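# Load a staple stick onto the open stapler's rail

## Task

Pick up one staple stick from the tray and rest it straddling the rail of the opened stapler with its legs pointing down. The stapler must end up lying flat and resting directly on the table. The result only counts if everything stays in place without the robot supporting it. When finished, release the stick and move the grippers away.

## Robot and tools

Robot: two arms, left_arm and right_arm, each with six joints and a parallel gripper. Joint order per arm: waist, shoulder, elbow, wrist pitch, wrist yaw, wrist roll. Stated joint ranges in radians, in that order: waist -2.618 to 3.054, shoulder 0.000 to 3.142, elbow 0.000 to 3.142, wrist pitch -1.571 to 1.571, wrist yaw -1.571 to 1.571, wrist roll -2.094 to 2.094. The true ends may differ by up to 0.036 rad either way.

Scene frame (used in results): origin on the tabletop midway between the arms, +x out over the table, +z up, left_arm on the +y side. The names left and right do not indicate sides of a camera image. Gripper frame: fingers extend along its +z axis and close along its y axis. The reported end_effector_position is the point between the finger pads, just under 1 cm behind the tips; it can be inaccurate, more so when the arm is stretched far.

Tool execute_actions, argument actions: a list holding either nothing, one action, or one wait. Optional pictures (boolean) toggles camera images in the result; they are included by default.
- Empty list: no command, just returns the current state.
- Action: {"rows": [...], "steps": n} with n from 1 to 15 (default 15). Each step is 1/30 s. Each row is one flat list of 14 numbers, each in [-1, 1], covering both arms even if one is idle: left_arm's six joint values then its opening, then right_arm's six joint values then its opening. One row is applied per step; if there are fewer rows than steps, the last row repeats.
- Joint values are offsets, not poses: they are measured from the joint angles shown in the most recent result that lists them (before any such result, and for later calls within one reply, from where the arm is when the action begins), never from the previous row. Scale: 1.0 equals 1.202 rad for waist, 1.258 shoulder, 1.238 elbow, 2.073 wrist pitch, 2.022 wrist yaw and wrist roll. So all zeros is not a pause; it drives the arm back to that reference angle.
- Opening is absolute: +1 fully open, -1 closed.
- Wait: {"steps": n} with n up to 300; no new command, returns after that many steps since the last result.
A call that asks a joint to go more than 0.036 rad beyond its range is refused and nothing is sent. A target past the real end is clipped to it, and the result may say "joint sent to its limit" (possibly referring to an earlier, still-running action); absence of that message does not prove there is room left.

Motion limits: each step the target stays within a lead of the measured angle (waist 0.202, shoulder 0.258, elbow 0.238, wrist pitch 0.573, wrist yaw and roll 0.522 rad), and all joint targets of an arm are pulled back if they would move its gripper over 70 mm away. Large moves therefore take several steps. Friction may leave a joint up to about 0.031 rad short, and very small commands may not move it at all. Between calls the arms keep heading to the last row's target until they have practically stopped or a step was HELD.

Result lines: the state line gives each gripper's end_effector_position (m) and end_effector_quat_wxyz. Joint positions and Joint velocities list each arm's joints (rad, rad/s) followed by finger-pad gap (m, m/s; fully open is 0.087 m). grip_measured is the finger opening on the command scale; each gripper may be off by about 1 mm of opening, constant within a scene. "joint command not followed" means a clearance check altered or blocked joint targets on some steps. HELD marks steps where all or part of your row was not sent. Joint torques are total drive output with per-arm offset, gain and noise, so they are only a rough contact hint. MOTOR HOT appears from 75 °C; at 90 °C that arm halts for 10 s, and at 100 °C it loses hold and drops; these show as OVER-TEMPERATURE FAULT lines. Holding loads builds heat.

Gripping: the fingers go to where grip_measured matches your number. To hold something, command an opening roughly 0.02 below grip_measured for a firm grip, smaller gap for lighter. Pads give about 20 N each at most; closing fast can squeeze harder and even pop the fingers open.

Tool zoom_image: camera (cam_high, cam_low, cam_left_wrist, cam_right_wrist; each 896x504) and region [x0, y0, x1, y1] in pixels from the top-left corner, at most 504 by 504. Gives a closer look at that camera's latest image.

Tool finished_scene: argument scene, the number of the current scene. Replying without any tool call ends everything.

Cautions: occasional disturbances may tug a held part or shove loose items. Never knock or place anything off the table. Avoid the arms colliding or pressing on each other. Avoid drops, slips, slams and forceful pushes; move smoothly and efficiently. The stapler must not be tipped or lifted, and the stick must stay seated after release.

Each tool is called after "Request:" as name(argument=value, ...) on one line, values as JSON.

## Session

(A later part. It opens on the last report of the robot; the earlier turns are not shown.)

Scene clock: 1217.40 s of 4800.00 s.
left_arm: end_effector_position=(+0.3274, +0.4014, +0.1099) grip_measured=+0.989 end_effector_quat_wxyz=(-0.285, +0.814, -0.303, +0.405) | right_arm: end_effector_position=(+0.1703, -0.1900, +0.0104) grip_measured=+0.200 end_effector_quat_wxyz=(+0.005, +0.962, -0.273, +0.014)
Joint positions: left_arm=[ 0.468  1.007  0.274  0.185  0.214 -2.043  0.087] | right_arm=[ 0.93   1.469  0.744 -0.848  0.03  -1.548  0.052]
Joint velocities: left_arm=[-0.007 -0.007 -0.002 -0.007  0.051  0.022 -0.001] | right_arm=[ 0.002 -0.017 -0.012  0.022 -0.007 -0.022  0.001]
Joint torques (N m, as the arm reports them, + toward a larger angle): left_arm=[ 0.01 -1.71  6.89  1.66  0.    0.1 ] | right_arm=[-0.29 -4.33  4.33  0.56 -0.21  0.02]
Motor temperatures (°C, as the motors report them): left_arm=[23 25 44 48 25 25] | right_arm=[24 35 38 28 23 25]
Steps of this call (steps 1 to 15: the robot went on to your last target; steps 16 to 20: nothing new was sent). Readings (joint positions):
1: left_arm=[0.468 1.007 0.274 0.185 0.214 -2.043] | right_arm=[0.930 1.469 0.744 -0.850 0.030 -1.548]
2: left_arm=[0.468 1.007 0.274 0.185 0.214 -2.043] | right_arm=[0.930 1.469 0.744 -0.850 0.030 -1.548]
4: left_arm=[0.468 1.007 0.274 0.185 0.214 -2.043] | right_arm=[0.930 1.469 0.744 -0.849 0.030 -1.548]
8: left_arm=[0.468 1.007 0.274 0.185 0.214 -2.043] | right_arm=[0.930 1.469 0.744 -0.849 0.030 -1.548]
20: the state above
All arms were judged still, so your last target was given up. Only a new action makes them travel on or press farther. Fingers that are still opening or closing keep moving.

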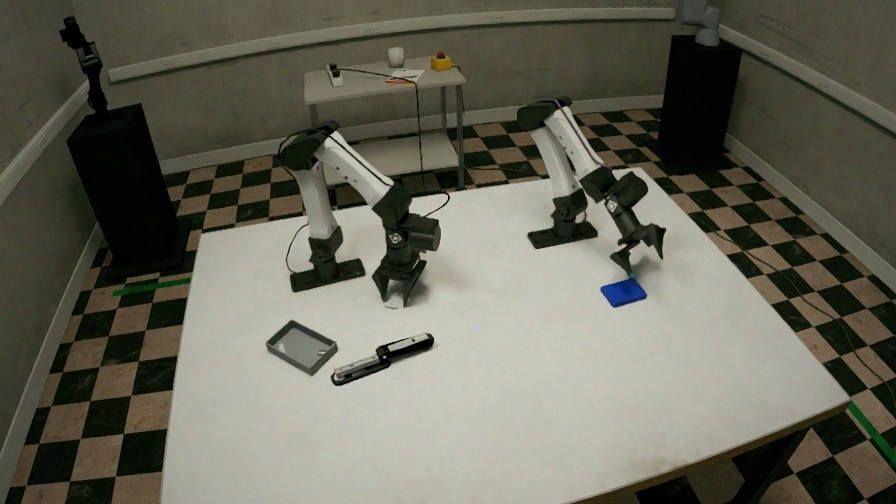

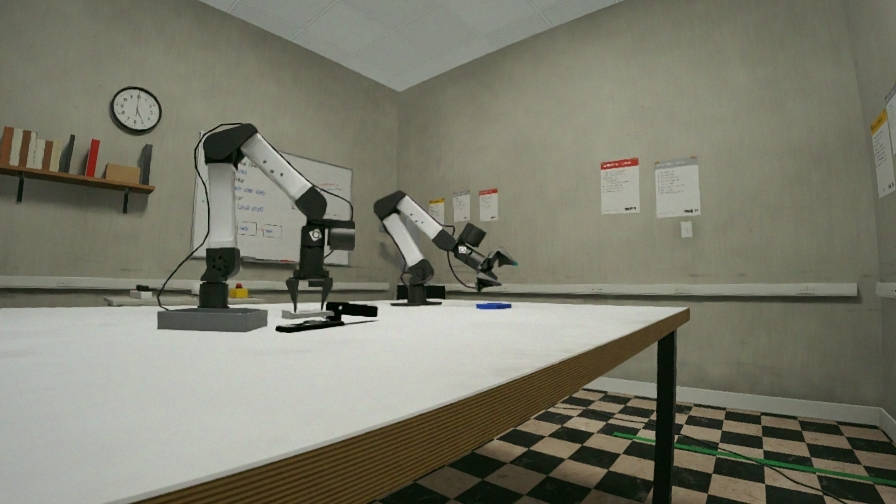

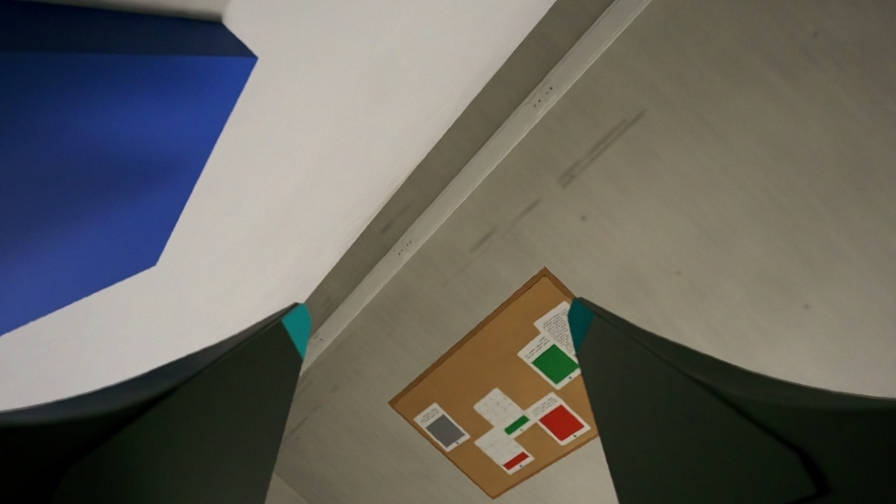

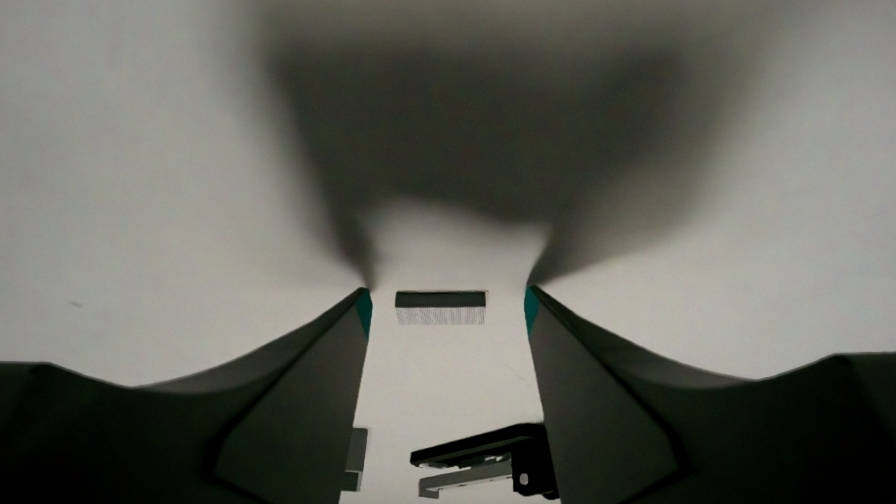

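Need ~3 mm lower.

Request:
execute_actions(actions=[{"rows":[[0,0,0,0,0,0,1,0,0,-0.027,0,0,0,0.2]],"steps":15}], pictures=false)

Scene clock: 1221.40 s of 4800.00 s.
left_arm: end_effector_position=(+0.3274, +0.4014, +0.1099) grip_measured=+0.989 end_effector_quat_wxyz=(-0.285, +0.814, -0.303, +0.405) | right_arm: end_effector_position=(+0.1703, -0.1900, +0.0104) grip_measured=+0.200 end_effector_quat_wxyz=(+0.005, +0.962, -0.273, +0.014)
Joint positions: left_arm=[ 0.468  1.007  0.274  0.185  0.214 -2.043  0.087] | right_arm=[ 0.93   1.469  0.744 -0.848  0.03  -1.548  0.052]
Joint velocities: left_arm=[-0.012 -0.007 -0.007 -0.022 -0.022 -0.066 -0.   ] | right_arm=[-0.007  0.012 -0.002  0.007  0.066  0.022 -0.001]
Joint torques (N m, as the arm reports them, + toward a larger angle): left_arm=[-0.04 -1.65  6.79  1.66 -0.01  0.09] | right_arm=[-0.29 -4.32  3.11  0.36 -0.21  0.02]
Motor temperatures (°C, as the motors report them): left_arm=[23 25 44 48 25 25] | right_arm=[24 35 37 28 23 25]
Steps of this call (steps 1 to 90: nothing new was sent; then 0.50 s passed at rest; steps 91 to 105: all 15 steps of this action). Readings (joint positions):
91: left_arm=[0.468 1.007 0.274 0.185 0.214 -2.043] | right_arm=[0.930 1.469 0.744 -0.848 0.030 -1.548]
92: left_arm=[0.468 1.007 0.274 0.185 0.214 -2.043] | right_arm=[0.930 1.469 0.744 -0.848 0.030 -1.548]
94: left_arm=[0.468 1.007 0.274 0.185 0.214 -2.043] | right_arm=[0.930 1.469 0.744 -0.848 0.030 -1.548]
98: left_arm=[0.468 1.007 0.274 0.185 0.214 -2.043] | right_arm=[0.930 1.469 0.744 -0.848 0.030 -1.548]
105: the state above

Request:
execute_actions(actions=[{"rows":[[0,0,0,0,0,0,1,0,0,-0.032,0,0,0,0.2]],"steps":15}], pictures=false)

Scene clock: 1224.60 s of 4800.00 s.
left_arm: end_effector_position=(+0.3274, +0.4014, +0.1099) grip_measured=+0.989 end_effector_quat_wxyz=(-0.285, +0.814, -0.303, +0.405) | right_arm: end_effector_position=(+0.1681, -0.1939, +0.0076) grip_measured=+0.200 end_effector_quat_wxyz=(+0.011, +0.962, -0.272, +0.013)
Joint positions: left_arm=[ 0.468  1.007  0.274  0.185  0.214 -2.043  0.087] | right_arm=[ 0.93   1.469  0.731 -0.847  0.03  -1.548  0.052]
Joint velocities: left_arm=[-0.002 -0.012  0.002  0.037 -0.022 -0.095  0.   ] | right_arm=[ 0.002 -0.007 -0.017 -0.066  0.022  0.007  0.   ]
Joint torques (N m, as the arm reports them, + toward a larger angle): left_arm=[ 0.02 -1.57  6.82  1.65 -0.01  0.12] | right_arm=[-0.29 -4.27  3.65  0.33 -0.21  0.03]
Motor temperatures (°C, as the motors report them): left_arm=[23 25 44 48 25 25] | right_arm=[24 35 37 28 23 25]
Steps of this call (steps 1 to 15: the robot went on to your last target; steps 16 to 81: nothing new was sent; steps 82 to 96: all 15 steps of this action). Readings (joint positions):
82: left_arm=[0.468 1.007 0.274 0.185 0.214 -2.043] | right_arm=[0.930 1.469 0.743 -0.847 0.030 -1.548]
83: left_arm=[0.468 1.007 0.274 0.185 0.214 -2.043] | right_arm=[0.930 1.469 0.739 -0.847 0.030 -1.548]
85: left_arm=[0.468 1.007 0.274 0.185 0.214 -2.043] | right_arm=[0.930 1.469 0.731 -0.847 0.030 -1.548]
89: left_arm=[0.468 1.007 0.274 0.185 0.214 -2.043] | right_arm=[0.930 1.469 0.731 -0.847 0.030 -1.548]
96: the state above

Request:
execute_actions(actions=[{"rows":[[0,0,0,0,0,0,1,0,0,-0.015,0,0,0,-0.1],[0,0,0,0,0,0,1,0,0,-0.015,0,0,0,-0.2],[0,0,0,0,0,0,1,0,0,-0.015,0,0,0,-0.3],[0,0,0,0,0,0,1,0,0,-0.015,0,0,0,-0.34],[0,0,0,0,0,0,1,0,0,-0.015,0,0,0,-0.36],[0,0,0,0,0,0,1,0,0,-0.015,0,0,0,-0.38],[0,0,0,0,0,0,1,0,0,-0.015,0,0,0,-0.42]],"steps":15}])

Scene clock: 1230.77 s of 4800.00 s.
left_arm: end_effector_position=(+0.3274, +0.4014, +0.1099) grip_measured=+0.989 end_effector_quat_wxyz=(-0.285, +0.814, -0.303, +0.405) | right_arm: end_effector_position=(+0.1683, -0.1936, +0.0076) grip_measured=-0.420 end_effector_quat_wxyz=(+0.010, +0.962, -0.272, +0.013)
Joint positions: left_arm=[ 0.468  1.007  0.274  0.185  0.214 -2.043  0.087] | right_arm=[ 0.93   1.469  0.731 -0.845  0.03  -1.548  0.025]
Joint velocities: left_arm=[-0.002 -0.002 -0.002 -0.095  0.007 -0.007  0.   ] | right_arm=[-0.002  0.007 -0.007 -0.081 -0.022 -0.051 -0.   ]
Joint torques (N m, as the arm reports them, + toward a larger angle): left_arm=[-0.04 -1.62  6.87  1.66  0.01  0.11] | right_arm=[-0.28 -4.26  4.34  0.32 -0.21  0.02]
Motor temperatures (°C, as the motors report them): left_arm=[23 25 45 48 25 25] | right_arm=[24 35 37 28 23 25]
Steps of this call (steps 1 to 15: the robot went on to your last target; steps 16 to 90: nothing new was sent; then 2.67 s passed at rest; steps 91 to 105: all 15 steps of this action). Readings (joint positions):
91: left_arm=[0.468 1.007 0.274 0.185 0.214 -2.043] | right_arm=[0.930 1.469 0.731 -0.846 0.030 -1.548]
92: left_arm=[0.468 1.007 0.274 0.185 0.214 -2.043] | right_arm=[0.930 1.469 0.731 -0.845 0.030 -1.548]
94: left_arm=[0.468 1.007 0.274 0.185 0.214 -2.043] | right_arm=[0.930 1.469 0.731 -0.845 0.030 -1.548]
98: left_arm=[0.468 1.007 0.274 0.185 0.214 -2.043] | right_arm=[0.930 1.469 0.731 -0.845 0.030 -1.548]
105: the state above

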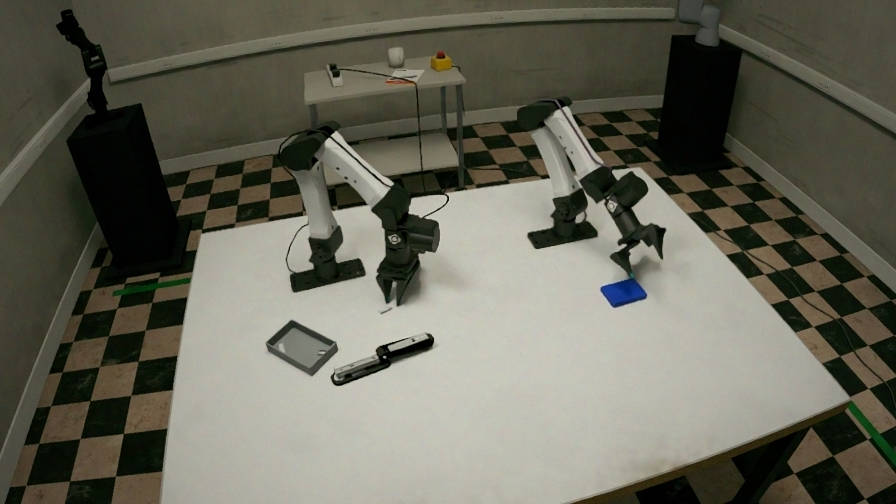

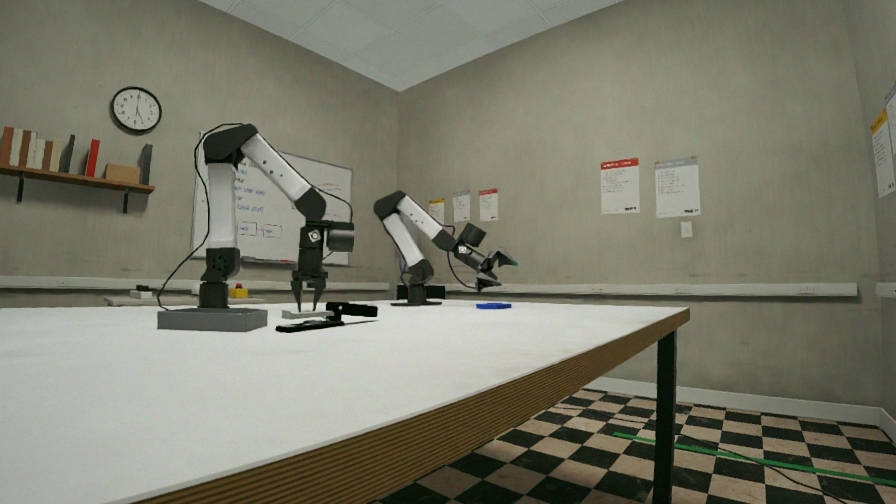

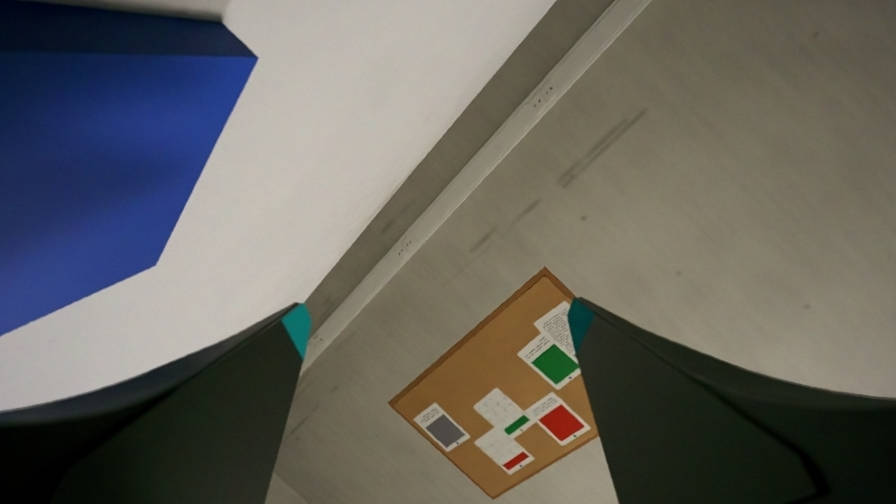

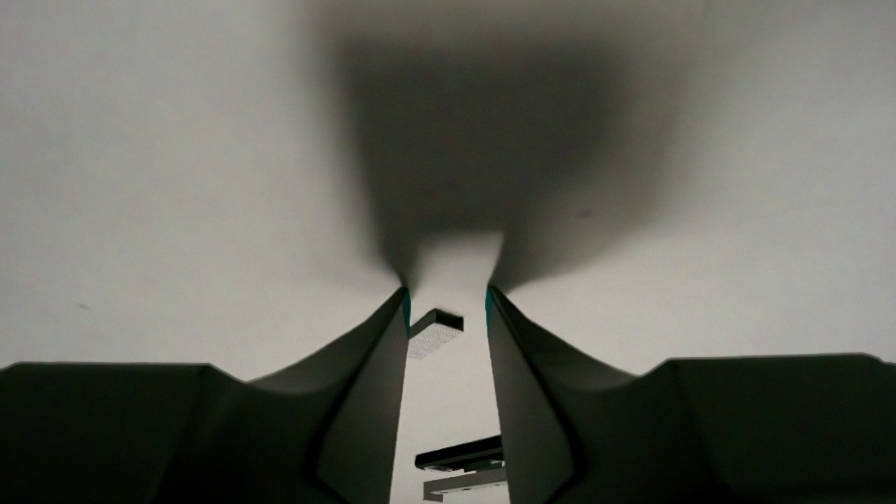

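Request:
execute_actions(actions=[{"rows":[[0,0,0,0,0,0,1,0,0,0.14,-0.09,0,0,0.2]],"steps":15}], pictures=false)

Request:
execute_actions(actions=[{"steps":20}])

Scene clock: 1236.03 s of 4800.00 s.
left_arm: end_effector_position=(+0.3274, +0.4014, +0.1099) grip_measured=+0.989 end_effector_quat_wxyz=(-0.285, +0.814, -0.303, +0.405) | right_arm: end_effector_position=(+0.1752, -0.1819, +0.0424) grip_measured=+0.200 end_effector_quat_wxyz=(+0.016, +0.962, -0.272, +0.011)
Joint positions: left_arm=[ 0.468  1.007  0.274  0.185  0.214 -2.043  0.087] | right_arm=[ 0.93   1.474  0.887 -1.01   0.03  -1.548  0.052]
Joint velocities: left_arm=[-0.027 -0.012  0.002 -0.066 -0.066 -0.022 -0.001] | right_arm=[ 0.002  0.007  0.012 -0.007  0.066 -0.095 -0.001]
Joint torques (N m, as the arm reports them, + toward a larger angle): left_arm=[ 0.1  -1.64  6.86  1.66 -0.02  0.1 ] | right_arm=[-0.31 -4.95  7.83  0.15 -0.21  0.02]
Motor temperatures (°C, as the motors report them): left_arm=[23 25 45 48 25 25] | right_arm=[24 34 37 28 23 25]
Steps of this call (steps 1 to 15: the robot went on to your last target; steps 16 to 90: nothing new was sent; then 1.77 s passed at rest; steps 91 to 105: all 15 steps of this action). Readings (joint positions):
91: left_arm=[0.468 1.007 0.274 0.185 0.214 -2.043] | right_arm=[0.930 1.472 0.752 -0.878 0.030 -1.548]
92: left_arm=[0.468 1.007 0.274 0.185 0.214 -2.043] | right_arm=[0.930 1.474 0.790 -0.923 0.030 -1.548]
94: left_arm=[0.468 1.007 0.274 0.185 0.214 -2.043] | right_arm=[0.930 1.474 0.857 -0.952 0.030 -1.548]
98: left_arm=[0.468 1.007 0.274 0.185 0.214 -2.043] | right_arm=[0.930 1.474 0.887 -0.974 0.030 -1.548]
105: the state above

Scene clock: 1236.70 s of 4800.00 s.
left_arm: end_effector_position=(+0.3274, +0.4014, +0.1099) grip_measured=+0.989 end_effector_quat_wxyz=(-0.285, +0.814, -0.303, +0.405) | right_arm: end_effector_position=(+0.1743, -0.1833, +0.0425) grip_measured=+0.200 end_effector_quat_wxyz=(+0.019, +0.962, -0.272, +0.010)
Joint positions: left_arm=[ 0.468  1.007  0.274  0.185  0.214 -2.043  0.087] | right_arm=[ 0.93   1.474  0.887 -1.016  0.03  -1.548  0.052]
Joint velocities: left_arm=[-0.017  0.007 -0.007 -0.051  0.007 -0.051  0.001] | right_arm=[-0.002 -0.002 -0.002 -0.022 -0.051  0.081  0.001]
Joint torques (N m, as the arm reports them, + toward a larger angle): left_arm=[ 0.01 -1.63  6.86  1.67 -0.02  0.1 ] | right_arm=[-0.3  -4.98  7.8   0.12 -0.21  0.02]
Motor temperatures (°C, as the motors report them): left_arm=[23 25 45 48 25 25] | right_arm=[24 34 37 28 23 25]
Steps of this call (steps 1 to 15: the robot went on to your last target; steps 16 to 20: nothing new was sent). Readings (joint positions):
1: left_arm=[0.468 1.007 0.274 0.185 0.214 -2.043] | right_arm=[0.930 1.474 0.887 -1.011 0.030 -1.548]
2: left_arm=[0.468 1.007 0.274 0.185 0.214 -2.043] | right_arm=[0.930 1.474 0.887 -1.012 0.030 -1.548]
4: left_arm=[0.468 1.007 0.274 0.185 0.214 -2.043] | right_arm=[0.930 1.474 0.887 -1.014 0.030 -1.548]
8: left_arm=[0.468 1.007 0.274 0.185 0.214 -2.043] | right_arm=[0.930 1.474 0.887 -1.015 0.030 -1.548]
20: the state above
All arms were judged still, so your last target was given up. Only a new action makes them travel on or press farther. Fingers that are still opening or closing keep moving.

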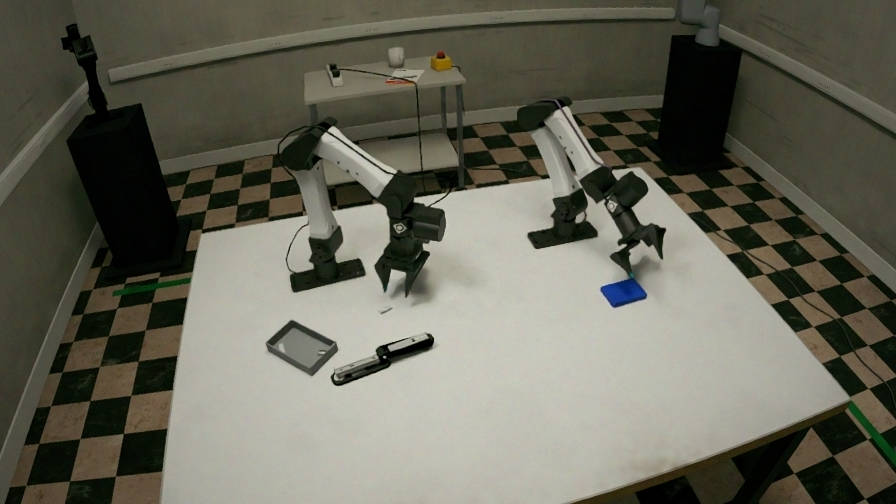

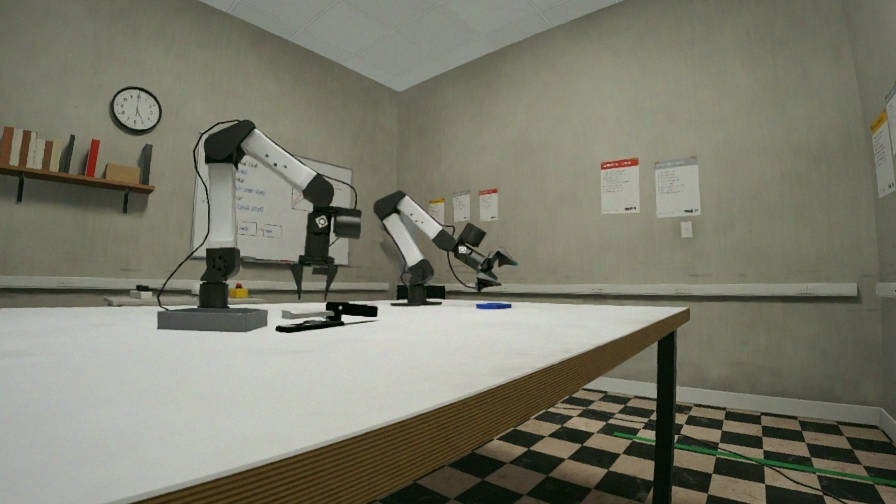

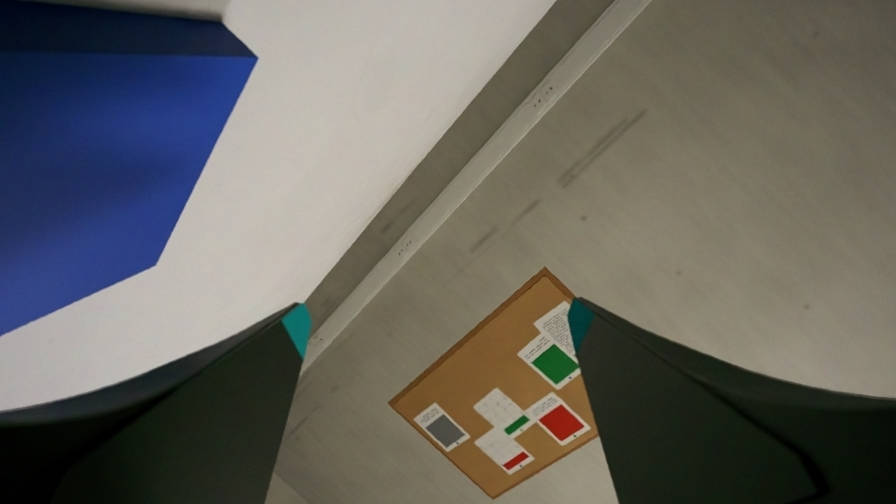

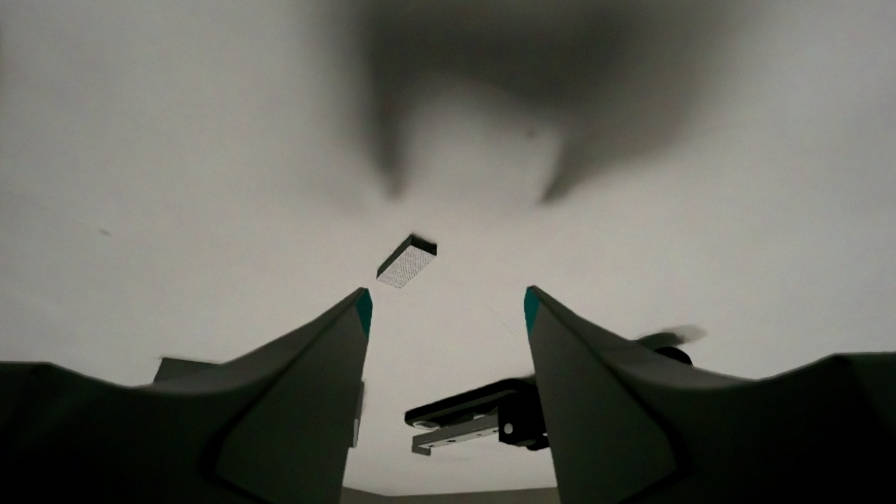

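Request:
execute_actions(actions=[{"rows":[[0,0,0,0,0,0,1,-0.235,0.07,0.08,0,0,0.91,0.2]],"steps":15}], pictures=false)

Request:
execute_actions(actions=[{"steps":40}])

Scene clock: 1248.97 s of 4800.00 s.
left_arm: end_effector_position=(+0.3274, +0.4014, +0.1099) grip_measured=+0.989 end_effector_quat_wxyz=(-0.285, +0.814, -0.303, +0.405) | right_arm: end_effector_position=(+0.1763, -0.2199, +0.0431) grip_measured=+0.200 end_effector_quat_wxyz=(-0.008, -0.410, +0.912, -0.020)
Joint positions: left_arm=[ 0.468  1.007  0.274  0.185  0.214 -2.043  0.087] | right_arm=[ 0.641  1.55   0.961 -1.009  0.033 -0.093  0.052]
Joint velocities: left_arm=[-0.007  0.007 -0.022 -0.037  0.022  0.022 -0.   ] | right_arm=[ 0.002 -0.007  0.007  0.037 -0.051  2.484 -0.   ]
Joint torques (N m, as the arm reports them, + toward a larger angle): left_arm=[-0.02 -1.56  6.79  1.64  0.    0.09] | right_arm=[ 0.26 -4.4   8.57  0.31 -0.16  0.06]
Motor temperatures (°C, as the motors report them): left_arm=[23 25 45 48 25 25] | right_arm=[24 34 38 28 23 25]
Steps of this call (steps 1 to 90: nothing new was sent; then 8.77 s passed at rest; steps 91 to 105: all 15 steps of this action). Readings (joint positions):
91: left_arm=[0.468 1.007 0.274 0.185 0.214 -2.043] | right_arm=[0.905 1.484 0.898 -1.027 0.020 -1.472]
92: left_arm=[0.468 1.007 0.274 0.185 0.214 -2.043] | right_arm=[0.845 1.505 0.919 -1.032 0.016 -1.373]
94: left_arm=[0.468 1.007 0.274 0.185 0.214 -2.043] | right_arm=[0.712 1.541 0.953 -1.016 0.021 -1.175]
98: left_arm=[0.468 1.007 0.274 0.185 0.214 -2.043] | right_arm=[0.640 1.550 0.961 -1.009 0.033 -0.777]
105: the state above

Scene clock: 1250.30 s of 4800.00 s.
left_arm: end_effector_position=(+0.3274, +0.4014, +0.1099) grip_measured=+0.989 end_effector_quat_wxyz=(-0.285, +0.814, -0.303, +0.405) | right_arm: end_effector_position=(+0.1668, -0.2075, +0.0425) grip_measured=+0.200 end_effector_quat_wxyz=(-0.004, -0.232, +0.972, -0.021)
Joint positions: left_arm=[ 0.468  1.007  0.274  0.185  0.214 -2.043  0.087] | right_arm=[ 0.641  1.55   0.961 -1.009  0.033  0.284  0.052]
Joint velocities: left_arm=[-0.002 -0.002  0.002 -0.007 -0.095 -0.051  0.001] | right_arm=[ 0.007  0.002 -0.002 -0.007  0.007 -0.037  0.   ]
Joint torques (N m, as the arm reports them, + toward a larger angle): left_arm=[-0.02 -1.59  6.9   1.69 -0.01  0.09] | right_arm=[ 0.24 -4.4   8.58  0.3  -0.14  0.12]
Motor temperatures (°C, as the motors report them): left_arm=[23 25 45 48 25 25] | right_arm=[24 34 38 28 23 25]
Steps of this call (steps 1 to 40: the robot went on to your last target). Readings (joint positions):
1: left_arm=[0.468 1.007 0.274 0.185 0.214 -2.043] | right_arm=[0.641 1.550 0.961 -1.009 0.033 -0.017]
2: left_arm=[0.468 1.007 0.274 0.185 0.214 -2.043] | right_arm=[0.641 1.550 0.961 -1.009 0.033 0.044]
4: left_arm=[0.468 1.007 0.274 0.185 0.214 -2.043] | right_arm=[0.641 1.550 0.961 -1.009 0.033 0.131]
8: left_arm=[0.468 1.007 0.274 0.185 0.214 -2.043] | right_arm=[0.641 1.550 0.961 -1.009 0.033 0.222]
40: the state above

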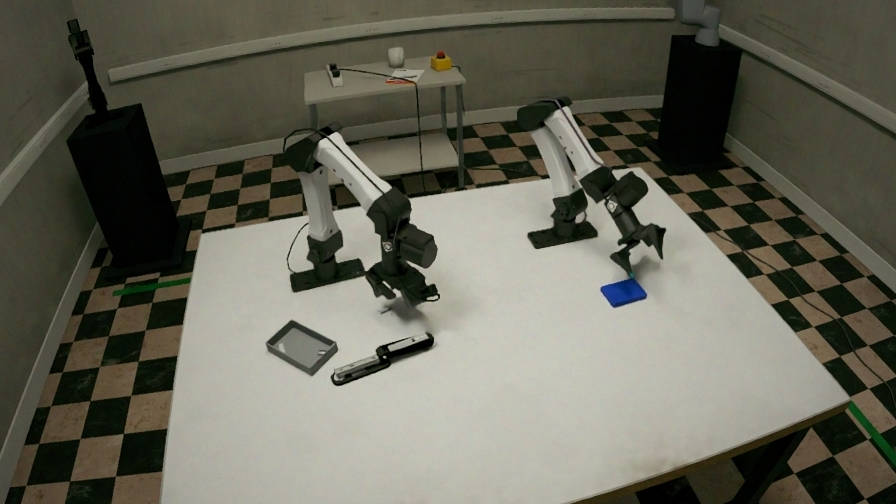

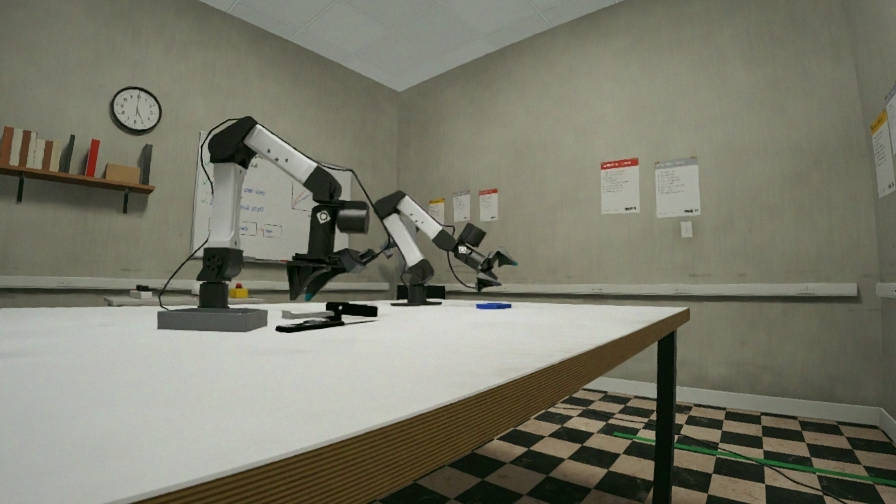

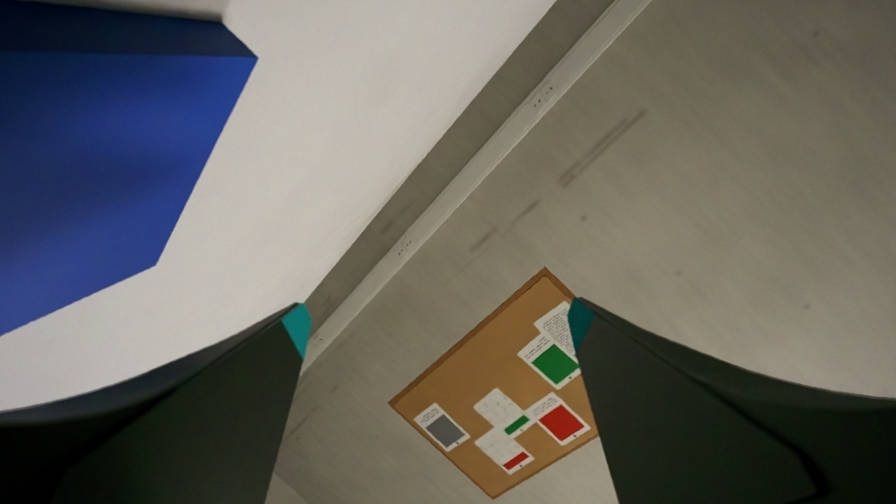

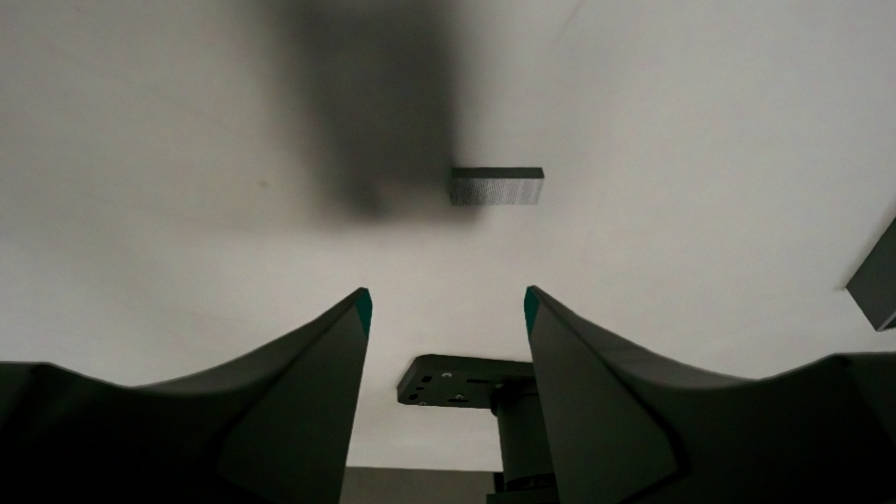

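Request:
execute_actions(actions=[{"rows":[[0,0,0,0,0,0,1,-0.07,0.05,-0.035,0.057,0,-0.045,0.2]],"steps":15}], pictures=false)

Request:
execute_actions(actions=[{"steps":25}])

Scene clock: 1259.80 s of 4800.00 s.
left_arm: end_effector_position=(+0.3274, +0.4014, +0.1099) grip_measured=+0.989 end_effector_quat_wxyz=(-0.285, +0.814, -0.303, +0.405) | right_arm: end_effector_position=(+0.1887, -0.2153, +0.0239) grip_measured=+0.200 end_effector_quat_wxyz=(+0.004, -0.231, +0.973, -0.016)
Joint positions: left_arm=[ 0.468  1.007  0.274  0.185  0.214 -2.043  0.087] | right_arm=[ 0.56   1.603  0.938 -0.912  0.031  0.204  0.052]
Joint velocities: left_arm=[-0.012  0.007 -0.002 -0.066 -0.081  0.007 -0.   ] | right_arm=[ 0.012  0.007 -0.002  0.081 -0.022 -0.066  0.001]
Joint torques (N m, as the arm reports them, + toward a larger angle): left_arm=[ 0.03 -1.56  6.87  1.68  0.01  0.08] | right_arm=[-0.52 -4.89  4.47  0.63 -0.1  -0.07]
Motor temperatures (°C, as the motors report them): left_arm=[23 25 45 48 25 25] | right_arm=[24 34 39 27 23 25]
Steps of this call (steps 1 to 15: the robot went on to your last target; steps 16 to 90: nothing new was sent; then 6.00 s passed at rest; steps 91 to 105: all 15 steps of this action). Readings (joint positions):
91: left_arm=[0.468 1.007 0.274 0.185 0.214 -2.043] | right_arm=[0.632 1.555 0.958 -0.999 0.030 0.271]
92: left_arm=[0.468 1.007 0.274 0.185 0.214 -2.043] | right_arm=[0.611 1.564 0.955 -0.980 0.029 0.256]
94: left_arm=[0.468 1.007 0.274 0.185 0.214 -2.043] | right_arm=[0.572 1.589 0.947 -0.950 0.030 0.236]
98: left_arm=[0.468 1.007 0.274 0.185 0.214 -2.043] | right_arm=[0.560 1.603 0.938 -0.927 0.031 0.216]
105: the state above

Scene clock: 1260.63 s of 4800.00 s.
left_arm: end_effector_position=(+0.3274, +0.4014, +0.1099) grip_measured=+0.989 end_effector_quat_wxyz=(-0.285, +0.814, -0.303, +0.405) | right_arm: end_effector_position=(+0.1893, -0.2150, +0.0238) grip_measured=+0.200 end_effector_quat_wxyz=(+0.005, -0.233, +0.972, -0.015)
Joint positions: left_arm=[ 0.468  1.007  0.274  0.185  0.214 -2.043  0.087] | right_arm=[ 0.56   1.603  0.938 -0.909  0.031  0.2    0.052]
Joint velocities: left_arm=[-0.012  0.007  0.012  0.007 -0.081 -0.007 -0.   ] | right_arm=[ 0.002 -0.012 -0.007 -0.051 -0.007 -0.066  0.001]
Joint torques (N m, as the arm reports them, + toward a larger angle): left_arm=[-0.02 -1.61  6.83  1.66 -0.03  0.1 ] | right_arm=[-0.51 -4.88  4.49  0.64 -0.11 -0.07]
Motor temperatures (°C, as the motors report them): left_arm=[23 25 45 48 25 25] | right_arm=[24 34 39 27 23 25]
Steps of this call (steps 1 to 15: the robot went on to your last target; steps 16 to 25: nothing new was sent). Readings (joint positions):
1: left_arm=[0.468 1.007 0.274 0.185 0.214 -2.043] | right_arm=[0.560 1.603 0.938 -0.911 0.031 0.203]
2: left_arm=[0.468 1.007 0.274 0.185 0.214 -2.043] | right_arm=[0.560 1.603 0.938 -0.911 0.031 0.203]
4: left_arm=[0.468 1.007 0.274 0.185 0.214 -2.043] | right_arm=[0.560 1.603 0.938 -0.910 0.031 0.202]
8: left_arm=[0.468 1.007 0.274 0.185 0.214 -2.043] | right_arm=[0.560 1.603 0.938 -0.909 0.031 0.201]
25: the state above
All arms were judged still, so your last target was given up. Only a new action makes them travel on or press farther. Fingers that are still opening or closing keep moving.

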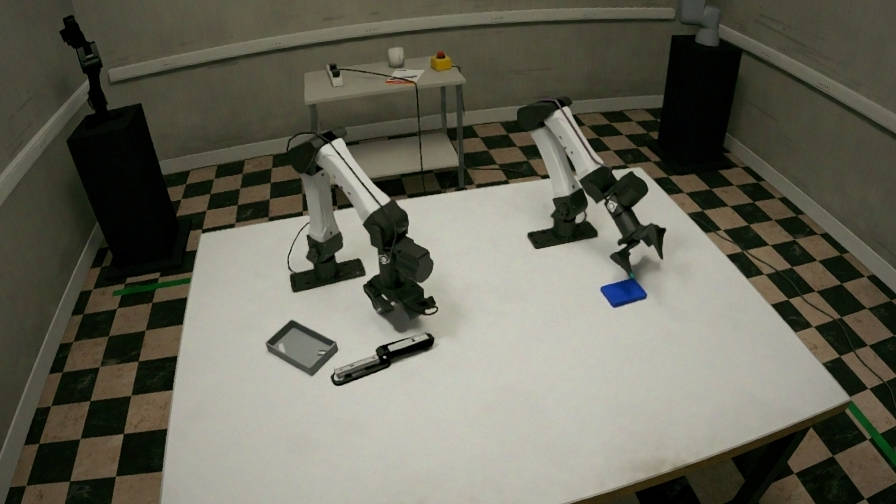

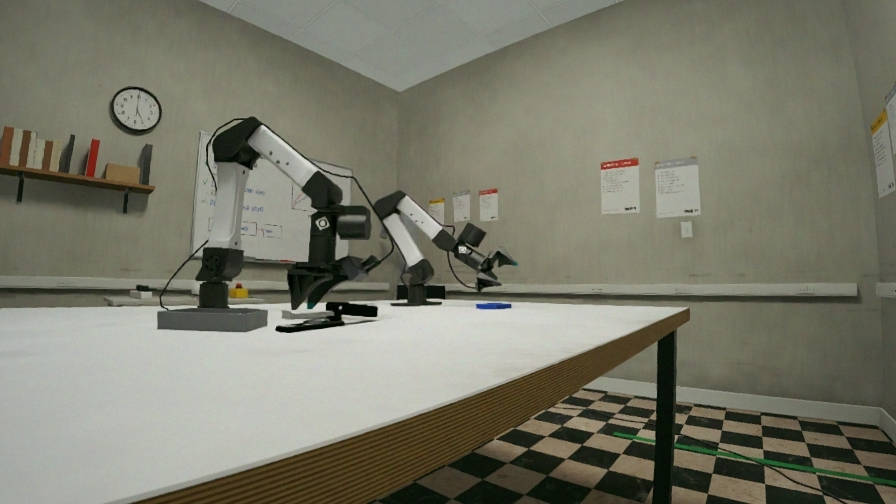

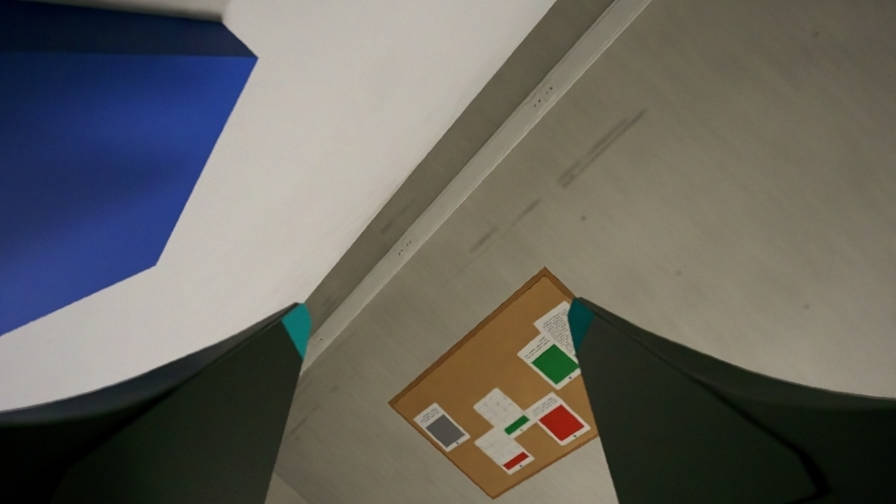

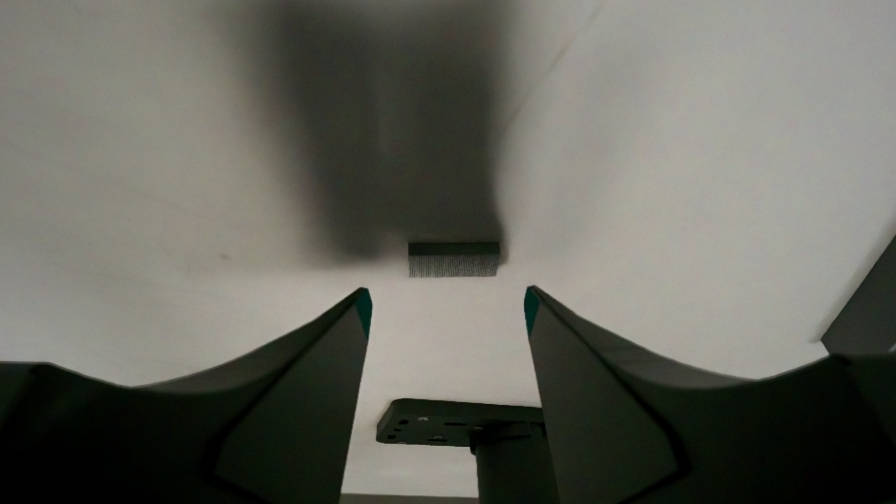

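Request:
execute_actions(actions=[{"rows":[[0,0,0,0,0,0,1,0,0.028,-0.04,0.036,0,0,0.2]],"steps":15}], pictures=false)

Request:
execute_actions(actions=[{"steps":25}])

Scene clock: 1267.73 s of 4800.00 s.
left_arm: end_effector_position=(+0.3274, +0.4014, +0.1099) grip_measured=+0.989 end_effector_quat_wxyz=(-0.285, +0.814, -0.303, +0.405) | right_arm: end_effector_position=(+0.1903, -0.2142, +0.0119) grip_measured=+0.200 end_effector_quat_wxyz=(+0.007, -0.233, +0.972, -0.014)
Joint positions: left_arm=[ 0.468  1.007  0.274  0.185  0.214 -2.043  0.087] | right_arm=[ 0.56   1.625  0.909 -0.854  0.031  0.2    0.052]
Joint velocities: left_arm=[ 0.007 -0.017  0.002  0.051 -0.022 -0.007 -0.001] | right_arm=[-0.002  0.007 -0.012 -0.022 -0.066  0.051  0.   ]
Joint torques (N m, as the arm reports them, + toward a larger angle): left_arm=[-0.03 -1.66  6.87  1.66  0.02  0.11] | right_arm=[-0.29 -4.72  4.28  0.64 -0.13  0.03]
Motor temperatures (°C, as the motors report them): left_arm=[23 25 45 48 25 25] | right_arm=[24 34 39 27 23 25]
Steps of this call (steps 1 to 90: nothing new was sent; then 3.60 s passed at rest; steps 91 to 105: all 15 steps of this action). Readings (joint positions):
91: left_arm=[0.468 1.007 0.274 0.185 0.214 -2.043] | right_arm=[0.560 1.604 0.934 -0.901 0.031 0.200]
92: left_arm=[0.468 1.007 0.274 0.185 0.214 -2.043] | right_arm=[0.560 1.607 0.928 -0.889 0.031 0.200]
94: left_arm=[0.468 1.007 0.274 0.185 0.214 -2.043] | right_arm=[0.560 1.617 0.917 -0.874 0.031 0.200]
98: left_arm=[0.468 1.007 0.274 0.185 0.214 -2.043] | right_arm=[0.560 1.625 0.909 -0.864 0.031 0.200]
105: the state above

Scene clock: 1268.57 s of 4800.00 s.
left_arm: end_effector_position=(+0.3274, +0.4014, +0.1099) grip_measured=+0.989 end_effector_quat_wxyz=(-0.285, +0.814, -0.303, +0.405) | right_arm: end_effector_position=(+0.1907, -0.2139, +0.0119) grip_measured=+0.200 end_effector_quat_wxyz=(+0.008, -0.233, +0.972, -0.014)
Joint positions: left_arm=[ 0.468  1.007  0.274  0.185  0.214 -2.043  0.087] | right_arm=[ 0.56   1.625  0.909 -0.852  0.031  0.2    0.052]
Joint velocities: left_arm=[-0.002  0.007  0.007  0.007  0.022 -0.051 -0.   ] | right_arm=[-0.002  0.007  0.007  0.022  0.022 -0.051 -0.   ]
Joint torques (N m, as the arm reports them, + toward a larger angle): left_arm=[ 0.04 -1.63  6.92  1.66 -0.03  0.12] | right_arm=[-0.3  -4.73  4.28  0.65 -0.12  0.02]
Motor temperatures (°C, as the motors report them): left_arm=[23 25 45 48 25 25] | right_arm=[24 34 38 27 23 25]
Steps of this call (steps 1 to 15: the robot went on to your last target; steps 16 to 25: nothing new was sent). Readings (joint positions):
1: left_arm=[0.468 1.007 0.274 0.185 0.214 -2.043] | right_arm=[0.560 1.625 0.909 -0.854 0.031 0.200]
2: left_arm=[0.468 1.007 0.274 0.185 0.214 -2.043] | right_arm=[0.560 1.625 0.909 -0.854 0.031 0.200]
4: left_arm=[0.468 1.007 0.274 0.185 0.214 -2.043] | right_arm=[0.560 1.625 0.909 -0.853 0.031 0.200]
8: left_arm=[0.468 1.007 0.274 0.185 0.214 -2.043] | right_arm=[0.560 1.625 0.909 -0.852 0.031 0.200]
25: the state above
All arms were judged still, so your last target was given up. Only a new action makes them travel on or press farther. Fingers that are still opening or closing keep moving.

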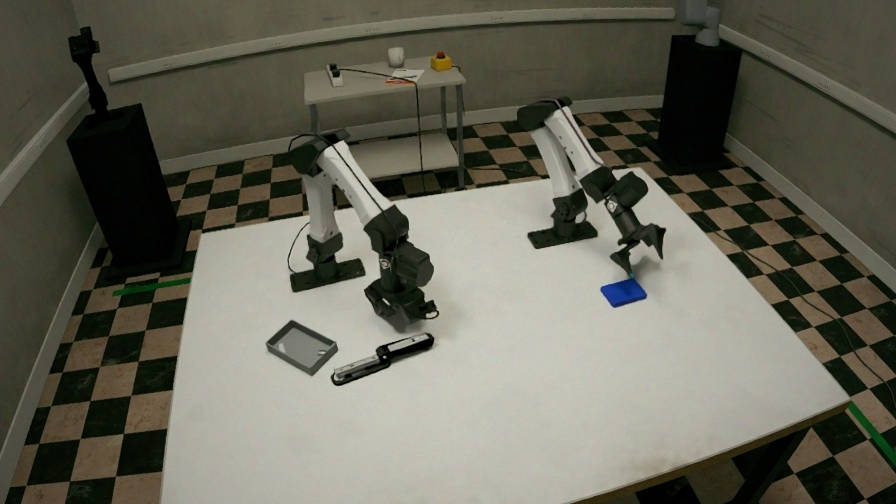

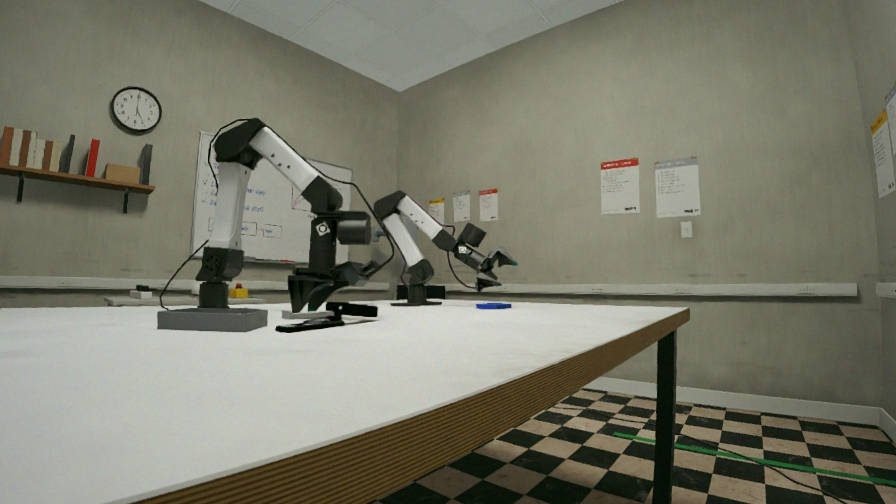

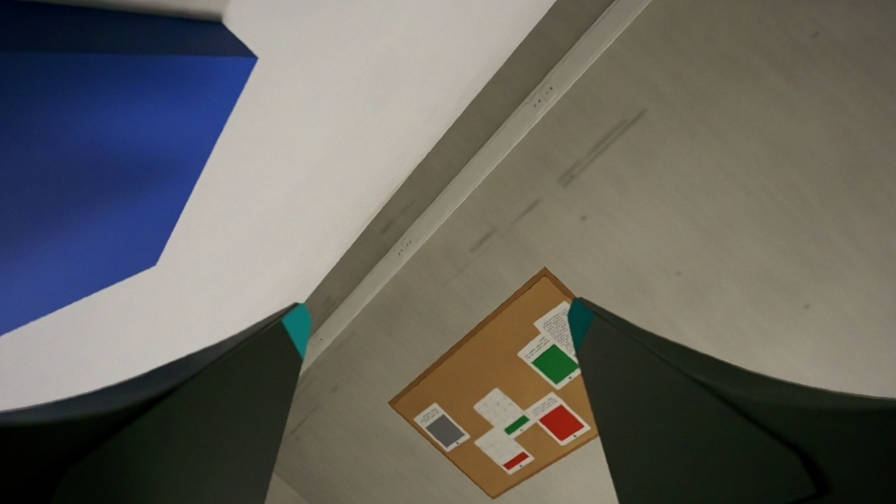

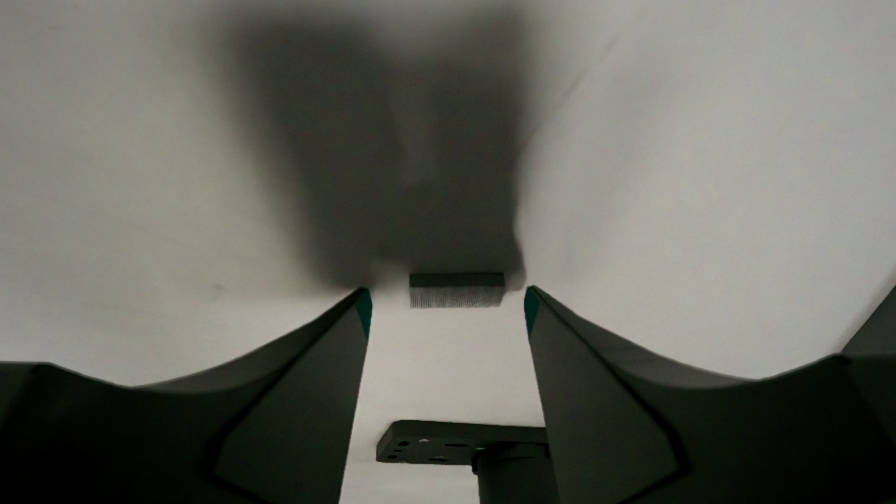

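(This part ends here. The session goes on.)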